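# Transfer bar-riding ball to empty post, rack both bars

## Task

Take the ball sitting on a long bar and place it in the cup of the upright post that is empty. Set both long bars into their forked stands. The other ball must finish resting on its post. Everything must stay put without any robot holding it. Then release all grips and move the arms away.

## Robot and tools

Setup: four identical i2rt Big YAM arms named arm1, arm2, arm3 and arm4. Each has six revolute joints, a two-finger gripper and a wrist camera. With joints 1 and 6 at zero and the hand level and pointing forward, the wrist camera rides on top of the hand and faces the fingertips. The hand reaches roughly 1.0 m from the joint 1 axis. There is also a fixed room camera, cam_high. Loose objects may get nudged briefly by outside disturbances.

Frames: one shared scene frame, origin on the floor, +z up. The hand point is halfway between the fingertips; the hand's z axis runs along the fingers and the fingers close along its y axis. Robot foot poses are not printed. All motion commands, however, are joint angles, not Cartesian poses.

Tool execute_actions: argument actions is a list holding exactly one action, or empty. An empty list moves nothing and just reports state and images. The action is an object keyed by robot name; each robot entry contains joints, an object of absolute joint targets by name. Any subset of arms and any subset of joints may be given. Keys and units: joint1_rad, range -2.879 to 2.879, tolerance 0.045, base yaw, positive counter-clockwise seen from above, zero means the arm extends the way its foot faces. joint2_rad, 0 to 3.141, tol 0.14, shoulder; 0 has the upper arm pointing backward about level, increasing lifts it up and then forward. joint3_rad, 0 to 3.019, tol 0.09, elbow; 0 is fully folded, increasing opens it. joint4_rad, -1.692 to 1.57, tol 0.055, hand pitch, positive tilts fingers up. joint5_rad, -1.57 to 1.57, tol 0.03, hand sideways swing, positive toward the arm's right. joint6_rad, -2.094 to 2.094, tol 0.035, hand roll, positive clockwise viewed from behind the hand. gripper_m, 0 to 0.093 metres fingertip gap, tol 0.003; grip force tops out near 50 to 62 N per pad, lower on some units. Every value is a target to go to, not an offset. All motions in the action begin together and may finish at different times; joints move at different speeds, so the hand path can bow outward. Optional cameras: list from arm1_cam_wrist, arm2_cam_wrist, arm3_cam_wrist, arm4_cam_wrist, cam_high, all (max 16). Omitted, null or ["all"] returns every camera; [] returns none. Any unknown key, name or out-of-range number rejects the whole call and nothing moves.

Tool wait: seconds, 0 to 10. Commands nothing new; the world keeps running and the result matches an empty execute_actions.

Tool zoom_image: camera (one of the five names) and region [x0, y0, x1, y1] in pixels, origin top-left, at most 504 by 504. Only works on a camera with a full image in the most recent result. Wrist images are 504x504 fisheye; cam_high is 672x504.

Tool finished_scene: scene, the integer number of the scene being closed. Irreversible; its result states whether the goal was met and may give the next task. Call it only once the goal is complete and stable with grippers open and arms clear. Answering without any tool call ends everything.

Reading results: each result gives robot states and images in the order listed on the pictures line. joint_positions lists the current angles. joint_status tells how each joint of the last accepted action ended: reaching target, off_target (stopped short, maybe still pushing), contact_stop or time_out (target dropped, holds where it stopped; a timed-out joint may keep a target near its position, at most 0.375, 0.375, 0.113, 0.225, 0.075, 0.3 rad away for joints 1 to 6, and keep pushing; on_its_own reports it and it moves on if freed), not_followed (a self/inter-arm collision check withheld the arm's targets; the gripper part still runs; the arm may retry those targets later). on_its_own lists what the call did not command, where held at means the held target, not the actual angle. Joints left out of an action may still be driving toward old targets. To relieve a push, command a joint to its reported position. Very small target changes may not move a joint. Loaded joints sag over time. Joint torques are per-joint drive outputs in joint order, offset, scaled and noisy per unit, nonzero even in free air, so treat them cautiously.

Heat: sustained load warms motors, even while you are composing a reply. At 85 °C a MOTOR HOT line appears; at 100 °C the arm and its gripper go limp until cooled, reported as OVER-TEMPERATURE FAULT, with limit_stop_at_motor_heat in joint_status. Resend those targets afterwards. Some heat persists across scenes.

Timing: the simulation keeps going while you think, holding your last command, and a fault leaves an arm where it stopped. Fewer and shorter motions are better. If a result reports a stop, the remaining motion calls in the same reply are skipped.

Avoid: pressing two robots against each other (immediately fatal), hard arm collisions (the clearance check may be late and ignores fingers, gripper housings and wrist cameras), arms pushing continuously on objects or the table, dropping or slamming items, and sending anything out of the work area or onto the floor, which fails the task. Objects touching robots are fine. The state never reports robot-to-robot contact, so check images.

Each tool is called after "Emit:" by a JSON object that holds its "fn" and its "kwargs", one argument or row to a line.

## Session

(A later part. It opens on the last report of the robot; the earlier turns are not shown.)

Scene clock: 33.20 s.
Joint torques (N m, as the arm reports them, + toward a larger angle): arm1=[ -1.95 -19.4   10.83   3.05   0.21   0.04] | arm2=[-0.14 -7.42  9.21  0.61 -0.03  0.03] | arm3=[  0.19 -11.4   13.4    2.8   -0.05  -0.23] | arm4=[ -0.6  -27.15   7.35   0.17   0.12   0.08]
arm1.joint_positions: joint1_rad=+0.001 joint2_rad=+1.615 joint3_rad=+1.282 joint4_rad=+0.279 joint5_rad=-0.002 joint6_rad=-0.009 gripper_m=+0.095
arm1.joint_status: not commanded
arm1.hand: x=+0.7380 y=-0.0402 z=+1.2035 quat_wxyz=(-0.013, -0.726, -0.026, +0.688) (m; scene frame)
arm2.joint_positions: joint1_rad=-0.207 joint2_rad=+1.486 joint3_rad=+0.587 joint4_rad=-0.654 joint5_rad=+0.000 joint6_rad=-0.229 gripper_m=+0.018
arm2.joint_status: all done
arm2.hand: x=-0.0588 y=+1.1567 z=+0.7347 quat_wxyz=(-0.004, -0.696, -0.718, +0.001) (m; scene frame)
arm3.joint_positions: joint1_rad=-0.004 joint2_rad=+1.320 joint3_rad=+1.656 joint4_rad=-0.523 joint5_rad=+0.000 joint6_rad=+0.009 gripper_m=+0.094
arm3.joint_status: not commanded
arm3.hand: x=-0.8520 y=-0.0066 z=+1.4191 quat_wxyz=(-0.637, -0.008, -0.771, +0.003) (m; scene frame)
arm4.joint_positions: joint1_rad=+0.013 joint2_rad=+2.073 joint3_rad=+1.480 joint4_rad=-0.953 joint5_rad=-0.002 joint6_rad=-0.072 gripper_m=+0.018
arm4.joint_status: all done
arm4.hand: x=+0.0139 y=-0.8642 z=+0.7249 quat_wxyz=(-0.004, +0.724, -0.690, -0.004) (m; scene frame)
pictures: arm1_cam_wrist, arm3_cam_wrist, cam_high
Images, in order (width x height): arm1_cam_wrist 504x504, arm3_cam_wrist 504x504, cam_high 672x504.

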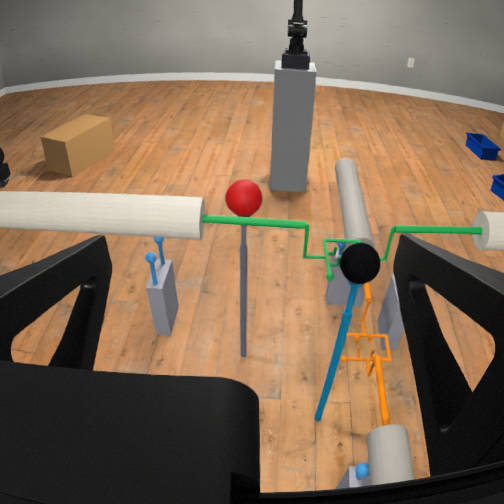

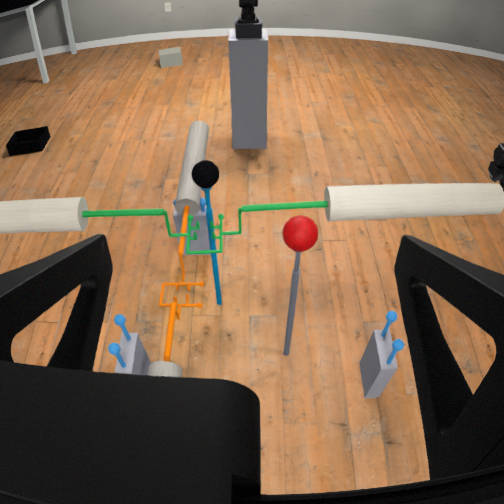

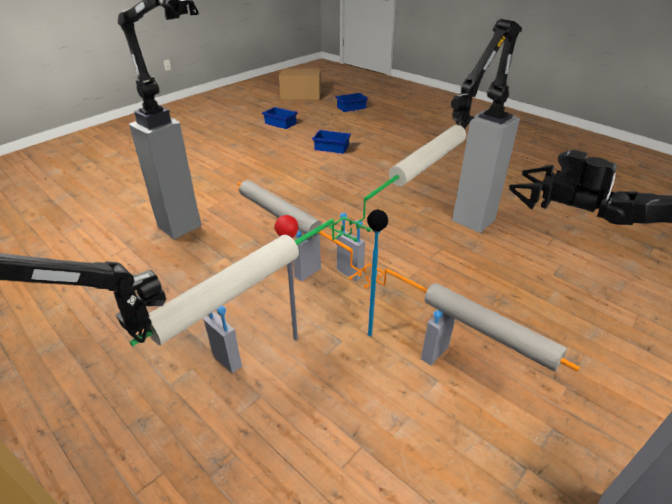

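Emit:
{"fn": "execute_actions", "kwargs": {
  "actions": [
    {"arm2":{"joints":{"joint2_rad":1.18,"joint3_rad":0.885,"joint4_rad":-1.20}},"arm4":{"joints":{"joint2_rad":1.825,"joint3_rad":1.66,"joint4_rad":-1.32}}}
  ],
  "cameras": ["cam_high"]
}}

Emit:
{"fn": "execute_actions", "kwargs": {
  "actions": [
    {"arm2":{"joints":{"joint1_rad":-0.415,"joint2_rad":1.24,"joint3_rad":0.935,"joint4_rad":-1.185,"joint6_rad":-0.41}},"arm4":{"joints":{"joint1_rad":0.25,"joint2_rad":1.87,"joint3_rad":1.71,"joint4_rad":-1.33,"joint6_rad":0.22}}}
  ],
  "cameras": ["cam_high"]
}}

Emit:
{"fn": "execute_actions", "kwargs": {
  "actions": [
    {"arm2":{"joints":{"joint1_rad":-0.733,"joint2_rad":1.435,"joint3_rad":1.05,"joint4_rad":-1.115,"joint6_rad":-0.73}},"arm4":{"joints":{"joint1_rad":0.47,"joint2_rad":2.035,"joint3_rad":1.915,"joint4_rad":-1.37,"joint6_rad":0.44}}}
  ],
  "cameras": ["cam_high"]
}}

Emit:
{"fn": "execute_actions", "kwargs": {
  "actions": [
    {"arm2":{"joints":{"joint1_rad":-0.61,"joint2_rad":1.86,"joint3_rad":1.055,"joint4_rad":-0.70,"joint6_rad":-0.60}},"arm4":{"joints":{"joint1_rad":0.535,"joint2_rad":2.07,"joint3_rad":1.435,"joint4_rad":-0.88,"joint6_rad":0.50}}}
  ],
  "cameras": []
}}

Emit:
{"fn": "execute_actions", "kwargs": {
  "actions": [
    {"arm2":{"joints":{"joint1_rad":-0.53,"joint2_rad":2.29,"joint3_rad":1.28,"joint4_rad":-0.49,"joint6_rad":-0.51}},"arm4":{"joints":{"joint1_rad":0.60,"joint2_rad":2.27,"joint3_rad":1.23,"joint4_rad":-0.485,"joint6_rad":0.575}}}
  ]
}}

Scene clock: 35.33 s.
Joint torques (N m, as the arm reports them, + toward a larger angle): arm1=[ -1.75 -19.45  10.84   3.05   0.2    0.04] | arm2=[ 1.05 -6.2  13.78 -0.71 -0.11  0.07] | arm3=[  0.7  -11.65  13.83   3.07  -0.03  -0.2 ] | arm4=[ -0.33 -24.2   10.43  -0.18   0.14   0.09]
arm1.joint_positions: joint1_rad=+0.001 joint2_rad=+1.615 joint3_rad=+1.282 joint4_rad=+0.279 joint5_rad=-0.002 joint6_rad=-0.009 gripper_m=+0.095
arm1.joint_status: not commanded
arm1.hand: x=+0.7380 y=-0.0402 z=+1.2035 quat_wxyz=(-0.013, -0.726, -0.026, +0.688) (m; scene frame)
arm2.joint_positions: joint1_rad=-0.207 joint2_rad=+1.190 joint3_rad=+0.824 joint4_rad=-1.165 joint5_rad=+0.001 joint6_rad=-0.232 gripper_m=+0.018
arm2.joint_status: all done
arm2.hand: x=-0.0621 y=+1.1442 z=+0.8908 quat_wxyz=(-0.009, -0.695, -0.719, +0.010) (m; scene frame)
arm3.joint_positions: joint1_rad=-0.004 joint2_rad=+1.320 joint3_rad=+1.656 joint4_rad=-0.523 joint5_rad=+0.000 joint6_rad=+0.009 gripper_m=+0.094
arm3.joint_status: not commanded
arm3.hand: x=-0.8520 y=-0.0066 z=+1.4191 quat_wxyz=(-0.637, -0.008, -0.771, +0.003) (m; scene frame)
arm4.joint_positions: joint1_rad=+0.013 joint2_rad=+1.849 joint3_rad=+1.617 joint4_rad=-1.305 joint5_rad=-0.002 joint6_rad=-0.072 gripper_m=+0.018
arm4.joint_status: all done
arm4.hand: x=+0.0134 y=-0.8773 z=+0.8967 quat_wxyz=(-0.007, +0.724, -0.690, -0.007) (m; scene frame)
pictures: cam_high
Images, in order (width x height): cam_high 672x504.

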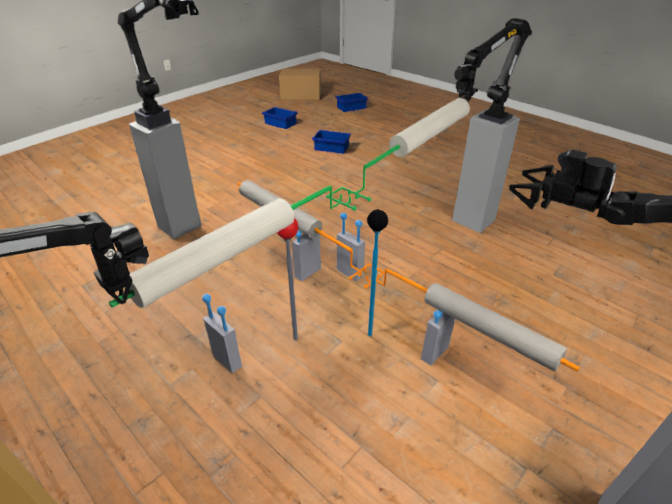

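Scene clock: 36.53 s.
Joint torques (N m, as the arm reports them, + toward a larger angle): arm1=[ -1.96 -19.39  10.81   3.03   0.21   0.04] | arm2=[ 0.39 -8.14 13.25  0.19 -0.06 -0.05] | arm3=[  0.02 -12.05  13.65   2.7   -0.04  -0.16] | arm4=[ -0.24 -24.63  10.74  -0.02   0.16   0.01]
arm1.joint_positions: joint1_rad=+0.001 joint2_rad=+1.615 joint3_rad=+1.282 joint4_rad=+0.279 joint5_rad=-0.002 joint6_rad=-0.009 gripper_m=+0.095
arm1.joint_status: not commanded
arm1.hand: x=+0.7380 y=-0.0402 z=+1.2035 quat_wxyz=(-0.013, -0.726, -0.026, +0.688) (m; scene frame)
arm2.joint_positions: joint1_rad=-0.411 joint2_rad=+1.262 joint3_rad=+0.882 joint4_rad=-1.178 joint5_rad=-0.001 joint6_rad=-0.405 gripper_m=+0.018
arm2.joint_status: all done
arm2.hand: x=-0.1297 y=+1.1457 z=+0.8896 quat_wxyz=(-0.001, -0.706, -0.708, -0.001) (m; scene frame)
arm3.joint_positions: joint1_rad=-0.004 joint2_rad=+1.320 joint3_rad=+1.656 joint4_rad=-0.523 joint5_rad=+0.000 joint6_rad=+0.009 gripper_m=+0.094
arm3.joint_status: not commanded
arm3.hand: x=-0.8520 y=-0.0066 z=+1.4191 quat_wxyz=(-0.637, -0.008, -0.771, +0.003) (m; scene frame)
arm4.joint_positions: joint1_rad=+0.259 joint2_rad=+1.894 joint3_rad=+1.664 joint4_rad=-1.317 joint5_rad=-0.002 joint6_rad=+0.216 gripper_m=+0.018
arm4.joint_status: all done
arm4.hand: x=-0.1290 y=-0.8784 z=+0.8898 quat_wxyz=(-0.001, +0.710, -0.705, -0.005) (m; scene frame)
pictures: cam_high
Images, in order (width x height): cam_high 672x504.

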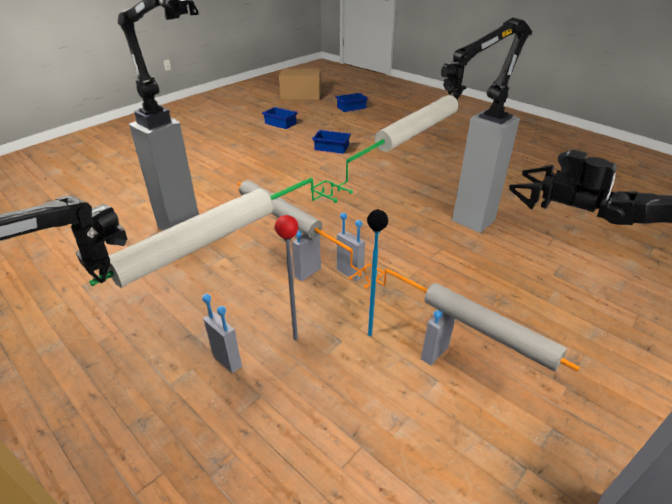

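Scene clock: 37.70 s.
Joint torques (N m, as the arm reports them, + toward a larger angle): arm1=[ -1.77 -19.52  10.85   3.03   0.2    0.04] | arm2=[  0.12 -11.71  12.3    0.13   0.11  -0.08] | arm3=[  0.02 -12.05  13.63   2.91  -0.06  -0.2 ] | arm4=[ -0.41 -29.29  11.08  -0.24   0.18  -0.06]
arm1.joint_positions: joint1_rad=+0.001 joint2_rad=+1.615 joint3_rad=+1.282 joint4_rad=+0.279 joint5_rad=-0.002 joint6_rad=-0.009 gripper_m=+0.095
arm1.joint_status: not commanded
arm1.hand: x=+0.7380 y=-0.0402 z=+1.2035 quat_wxyz=(-0.013, -0.726, -0.026, +0.688) (m; scene frame)
arm2.joint_positions: joint1_rad=-0.727 joint2_rad=+1.472 joint3_rad=+1.003 joint4_rad=-1.107 joint5_rad=-0.004 joint6_rad=-0.717 gripper_m=+0.018
arm2.joint_status: all done
arm2.hand: x=-0.2577 y=+1.1535 z=+0.8599 quat_wxyz=(-0.001, -0.707, -0.707, -0.009) (m; scene frame)
arm3.joint_positions: joint1_rad=-0.004 joint2_rad=+1.320 joint3_rad=+1.656 joint4_rad=-0.523 joint5_rad=+0.000 joint6_rad=+0.009 gripper_m=+0.094
arm3.joint_status: not commanded
arm3.hand: x=-0.8520 y=-0.0066 z=+1.4191 quat_wxyz=(-0.637, -0.008, -0.771, +0.003) (m; scene frame)
arm4.joint_positions: joint1_rad=+0.481 joint2_rad=+2.077 joint3_rad=+1.862 joint4_rad=-1.357 joint5_rad=-0.002 joint6_rad=+0.441 gripper_m=+0.018
arm4.joint_status: all done
arm4.hand: x=-0.2741 y=-0.8728 z=+0.8554 quat_wxyz=(+0.006, +0.708, -0.706, +0.006) (m; scene frame)
pictures: cam_high
Images, in order (width x height): cam_high 672x504.

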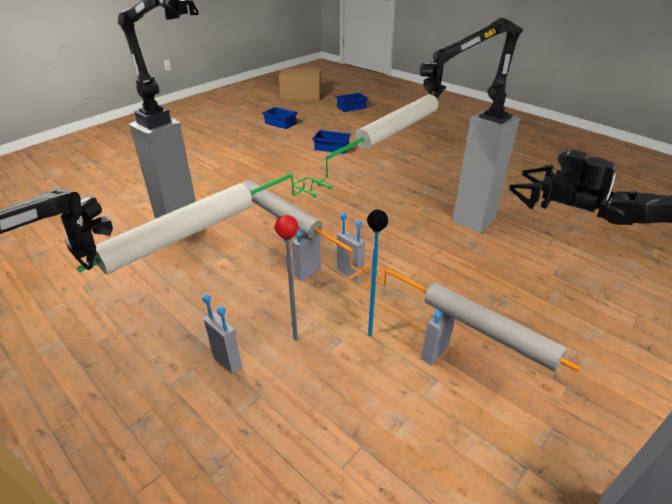

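Scene clock: 38.90 s.
Joint torques (N m, as the arm reports them, + toward a larger angle): arm1=[ -1.77 -19.38  10.83   3.04   0.2    0.04] | arm2=[  0.03 -14.87   9.55   0.51   0.34  -0.03] | arm3=[  0.09 -12.02  13.59   2.58   0.    -0.22] | arm4=[  0.38 -26.34   6.42   0.45  -0.12   0.01]
arm1.joint_positions: joint1_rad=+0.001 joint2_rad=+1.615 joint3_rad=+1.282 joint4_rad=+0.279 joint5_rad=-0.002 joint6_rad=-0.009 gripper_m=+0.095
arm1.joint_status: not commanded
arm1.hand: x=+0.7380 y=-0.0402 z=+1.2035 quat_wxyz=(-0.013, -0.726, -0.026, +0.688) (m; scene frame)
arm2.joint_positions: joint1_rad=-0.604 joint2_rad=+1.903 joint3_rad=+1.015 joint4_rad=-0.702 joint5_rad=-0.008 joint6_rad=-0.595 gripper_m=+0.018
arm2.joint_status: all done
arm2.hand: x=-0.2481 y=+1.0809 z=+0.6878 quat_wxyz=(-0.001, -0.707, -0.707, -0.017) (m; scene frame)
arm3.joint_positions: joint1_rad=-0.004 joint2_rad=+1.320 joint3_rad=+1.656 joint4_rad=-0.523 joint5_rad=+0.000 joint6_rad=+0.009 gripper_m=+0.094
arm3.joint_status: not commanded
arm3.hand: x=-0.8520 y=-0.0066 z=+1.4191 quat_wxyz=(-0.637, -0.008, -0.771, +0.003) (m; scene frame)
arm4.joint_positions: joint1_rad=+0.532 joint2_rad=+2.102 joint3_rad=+1.427 joint4_rad=-0.879 joint5_rad=+0.005 joint6_rad=+0.498 gripper_m=+0.018
arm4.joint_status: all done
arm4.hand: x=-0.2723 y=-0.9449 z=+0.6935 quat_wxyz=(+0.000, +0.706, -0.708, -0.002) (m; scene frame)
pictures: none
No camera images: the call's "cameras" was empty. Leave "cameras" out to get every camera's image.

Scene clock: 40.17 s.
Joint torques (N m, as the arm reports them, + toward a larger angle): arm1=[ -2.   -19.6   10.81   3.07   0.21   0.04] | arm2=[ -0.11 -18.74   5.79   0.43  -0.02   0.05] | arm3=[ -0.18 -13.13  13.73   3.17  -0.12  -0.16] | arm4=[  0.49 -24.79   4.2    0.41   0.06   0.17]
arm1.joint_positions: joint1_rad=+0.001 joint2_rad=+1.615 joint3_rad=+1.282 joint4_rad=+0.279 joint5_rad=-0.002 joint6_rad=-0.009 gripper_m=+0.095
arm1.joint_status: not commanded
arm1.hand: x=+0.7380 y=-0.0402 z=+1.2035 quat_wxyz=(-0.013, -0.726, -0.026, +0.688) (m; scene frame)
arm2.joint_positions: joint1_rad=-0.521 joint2_rad=+2.335 joint3_rad=+1.266 joint4_rad=-0.492 joint5_rad=-0.001 joint6_rad=-0.512 gripper_m=+0.018
arm2.joint_status: all done
arm2.hand: x=-0.2523 y=+1.0002 z=+0.5388 quat_wxyz=(+0.000, -0.707, -0.707, -0.002) (m; scene frame)
arm3.joint_positions: joint1_rad=-0.004 joint2_rad=+1.320 joint3_rad=+1.656 joint4_rad=-0.523 joint5_rad=+0.000 joint6_rad=+0.009 gripper_m=+0.094
arm3.joint_status: not commanded
arm3.hand: x=-0.8520 y=-0.0066 z=+1.4191 quat_wxyz=(-0.637, -0.008, -0.771, +0.003) (m; scene frame)
arm4.joint_positions: joint1_rad=+0.604 joint2_rad=+2.300 joint3_rad=+1.221 joint4_rad=-0.484 joint5_rad=+0.001 joint6_rad=+0.558 gripper_m=+0.018
arm4.joint_status: all done
arm4.hand: x=-0.2721 y=-1.0253 z=+0.5414 quat_wxyz=(+0.004, +0.711, -0.704, +0.001) (m; scene frame)
pictures: arm1_cam_wrist, arm2_cam_wrist, arm3_cam_wrist, arm4_cam_wrist, cam_high
Images, in order (width x height): arm1_cam_wrist 504x504, arm2_cam_wrist 504x504, arm3_cam_wrist 504x504, arm4_cam_wrist 504x504, cam_high 672x504.

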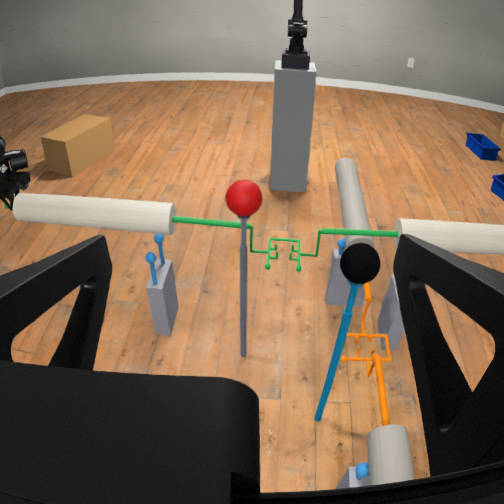

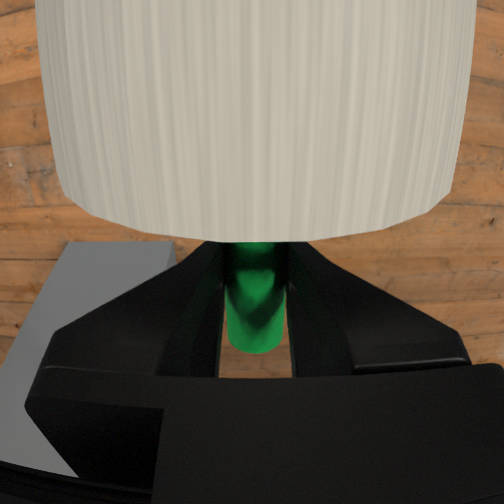

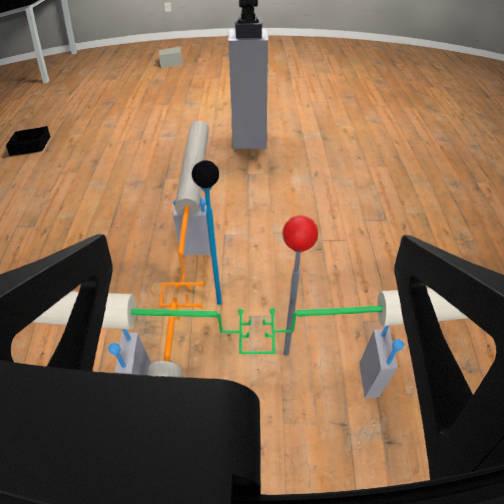

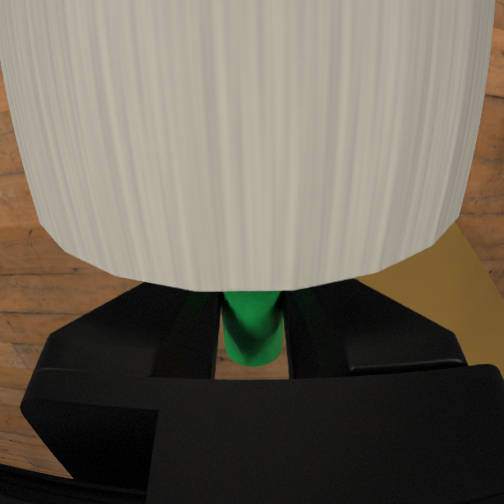

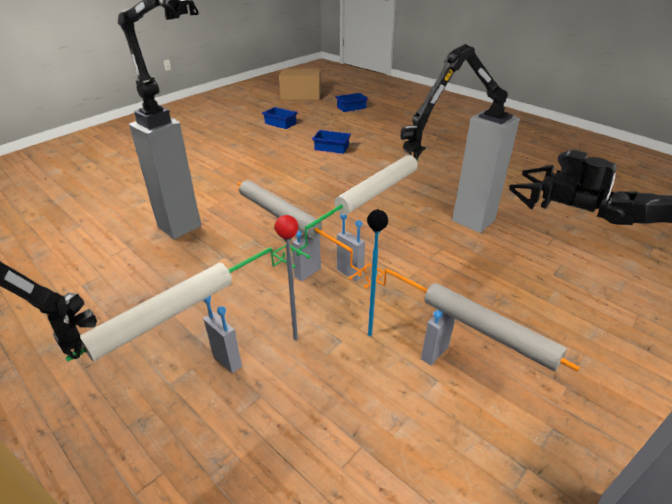

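Emit:
{"fn": "execute_actions", "kwargs": {
  "actions": [
    {"arm2":{"joints":{"joint1_rad":-0.54,"joint2_rad":2.485,"joint3_rad":1.342,"joint4_rad":-0.33}},"arm4":{"joints":{"joint2_rad":2.475,"joint3_rad":1.30,"joint4_rad":-0.32}}}
  ],
  "cameras": []
}}

Emit:
{"fn": "execute_actions", "kwargs": {
  "actions": [
    {"arm2":{"joints":{"gripper_m":0.09}},"arm4":{"joints":{"gripper_m":0.09}}}
  ],
  "cameras": []
}}

Emit:
{"fn": "execute_actions", "kwargs": {
  "actions": [
    {"arm2":{"joints":{"joint2_rad":2.0,"joint3_rad":1.1,"joint4_rad":-0.66}},"arm4":{"joints":{"joint2_rad":2.0,"joint3_rad":1.08,"joint4_rad":-0.64}}}
  ],
  "cameras": ["cam_high","arm1_cam_wrist"]
}}

Scene clock: 41.57 s.
Joint torques (N m, as the arm reports them, + toward a larger angle): arm1=[ -1.84 -19.4   10.83   3.01   0.2    0.04] | arm2=[ -0.06 -18.01   5.09   0.48  -0.05   0.11] | arm3=[  0.78 -11.3   13.69   2.91  -0.04  -0.14] | arm4=[ -0.33 -25.12   3.43   0.65   0.09   0.15]
arm1.joint_positions: joint1_rad=+0.001 joint2_rad=+1.615 joint3_rad=+1.282 joint4_rad=+0.279 joint5_rad=-0.002 joint6_rad=-0.009 gripper_m=+0.095
arm1.joint_status: not commanded
arm1.hand: x=+0.7380 y=-0.0402 z=+1.2035 quat_wxyz=(-0.013, -0.726, -0.026, +0.688) (m; scene frame)
arm2.joint_positions: joint1_rad=-0.533 joint2_rad=+2.520 joint3_rad=+1.329 joint4_rad=-0.330 joint5_rad=-0.001 joint6_rad=-0.521 gripper_m=+0.018
arm2.joint_status: all done
arm2.hand: x=-0.2594 y=+1.0001 z=+0.4584 quat_wxyz=(-0.006, -0.708, -0.706, +0.018) (m; scene frame)
arm3.joint_positions: joint1_rad=-0.004 joint2_rad=+1.320 joint3_rad=+1.656 joint4_rad=-0.523 joint5_rad=+0.000 joint6_rad=+0.009 gripper_m=+0.094
arm3.joint_status: not commanded
arm3.hand: x=-0.8520 y=-0.0066 z=+1.4191 quat_wxyz=(-0.637, -0.008, -0.771, +0.003) (m; scene frame)
arm4.joint_positions: joint1_rad=+0.603 joint2_rad=+2.503 joint3_rad=+1.291 joint4_rad=-0.323 joint5_rad=+0.000 joint6_rad=+0.558 gripper_m=+0.018
arm4.joint_status: all done
arm4.hand: x=-0.2729 y=-1.0244 z=+0.4546 quat_wxyz=(+0.001, +0.710, -0.704, -0.012) (m; scene frame)
pictures: none
No camera images: the call's "cameras" was empty. Leave "cameras" out to get every camera's image.

Scene clock: 42.27 s.
Joint torques (N m, as the arm reports them, + toward a larger angle): arm1=[ -1.88 -19.64  10.81   3.06   0.2    0.04] | arm2=[  0.21 -18.1    5.16   0.47  -0.02   0.11] | arm3=[  0.41 -12.98  13.57   3.11   0.    -0.2 ] | arm4=[  0.05 -23.39   3.58   0.68   0.1    0.12]
arm1.joint_positions: joint1_rad=+0.001 joint2_rad=+1.615 joint3_rad=+1.282 joint4_rad=+0.279 joint5_rad=-0.002 joint6_rad=-0.009 gripper_m=+0.095
arm1.joint_status: not commanded
arm1.hand: x=+0.7380 y=-0.0402 z=+1.2035 quat_wxyz=(-0.013, -0.726, -0.026, +0.688) (m; scene frame)
arm2.joint_positions: joint1_rad=-0.533 joint2_rad=+2.518 joint3_rad=+1.329 joint4_rad=-0.330 joint5_rad=-0.002 joint6_rad=-0.519 gripper_m=+0.090
arm2.joint_status: all done
arm2.hand: x=-0.2598 y=+0.9993 z=+0.4593 quat_wxyz=(-0.006, -0.708, -0.705, +0.019) (m; scene frame)
arm3.joint_positions: joint1_rad=-0.004 joint2_rad=+1.320 joint3_rad=+1.656 joint4_rad=-0.523 joint5_rad=+0.000 joint6_rad=+0.009 gripper_m=+0.094
arm3.joint_status: not commanded
arm3.hand: x=-0.8520 y=-0.0066 z=+1.4191 quat_wxyz=(-0.637, -0.008, -0.771, +0.003) (m; scene frame)
arm4.joint_positions: joint1_rad=+0.603 joint2_rad=+2.488 joint3_rad=+1.291 joint4_rad=-0.323 joint5_rad=+0.000 joint6_rad=+0.560 gripper_m=+0.090
arm4.joint_status: all done
arm4.hand: x=-0.2765 y=-1.0186 z=+0.4622 quat_wxyz=(-0.001, +0.709, -0.705, -0.020) (m; scene frame)
pictures: none
No camera images: the call's "cameras" was empty. Leave "cameras" out to get every camera's image.

Scene clock: 43.67 s.
Joint torques (N m, as the arm reports them, + toward a larger angle): arm1=[ -1.97 -19.53  10.85   3.08   0.2    0.04] | arm2=[  0.47 -12.72   6.96  -0.12   0.02   0.1 ] | arm3=[  0.23 -11.49  13.64   2.67  -0.08  -0.17] | arm4=[  0.27 -17.8    5.22   0.14   0.1    0.13]
arm1.joint_positions: joint1_rad=+0.001 joint2_rad=+1.615 joint3_rad=+1.282 joint4_rad=+0.279 joint5_rad=-0.002 joint6_rad=-0.009 gripper_m=+0.095
arm1.joint_status: not commanded
arm1.hand: x=+0.7380 y=-0.0402 z=+1.2035 quat_wxyz=(-0.013, -0.726, -0.026, +0.688) (m; scene frame)
arm2.joint_positions: joint1_rad=-0.533 joint2_rad=+1.994 joint3_rad=+1.090 joint4_rad=-0.644 joint5_rad=-0.002 joint6_rad=-0.518 gripper_m=+0.090
arm2.joint_status: all done
arm2.hand: x=-0.2397 y=+1.0343 z=+0.6653 quat_wxyz=(-0.002, -0.709, -0.705, +0.005) (m; scene frame)
arm3.joint_positions: joint1_rad=-0.004 joint2_rad=+1.320 joint3_rad=+1.656 joint4_rad=-0.523 joint5_rad=+0.000 joint6_rad=+0.009 gripper_m=+0.094
arm3.joint_status: not commanded
arm3.hand: x=-0.8520 y=-0.0066 z=+1.4191 quat_wxyz=(-0.637, -0.008, -0.771, +0.003) (m; scene frame)
arm4.joint_positions: joint1_rad=+0.603 joint2_rad=+1.987 joint3_rad=+1.071 joint4_rad=-0.632 joint5_rad=+0.000 joint6_rad=+0.561 gripper_m=+0.090
arm4.joint_status: all done
arm4.hand: x=-0.2547 y=-1.0504 z=+0.6573 quat_wxyz=(+0.002, +0.709, -0.705, -0.006) (m; scene frame)
pictures: arm1_cam_wrist, cam_high
Images, in order (width x height): arm1_cam_wrist 504x504, cam_high 672x504.

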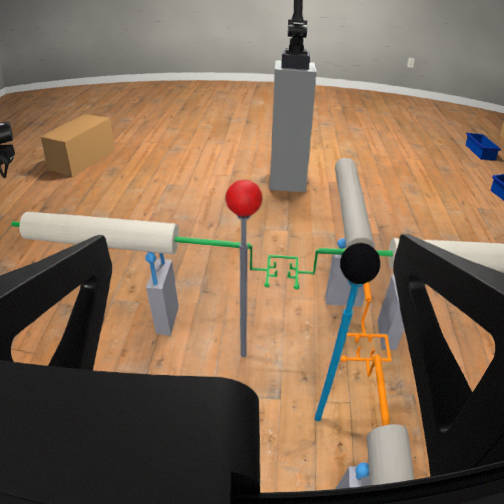

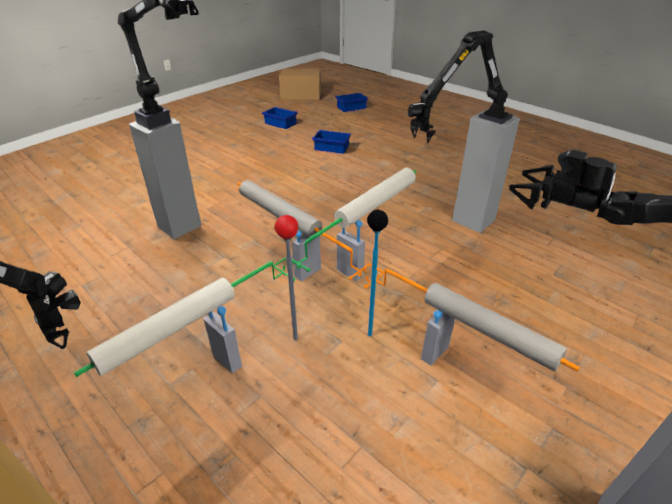

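Emit:
{"fn": "finished_scene", "kwargs": {
  "scene": 1
}}

The scene is finished: the task was done.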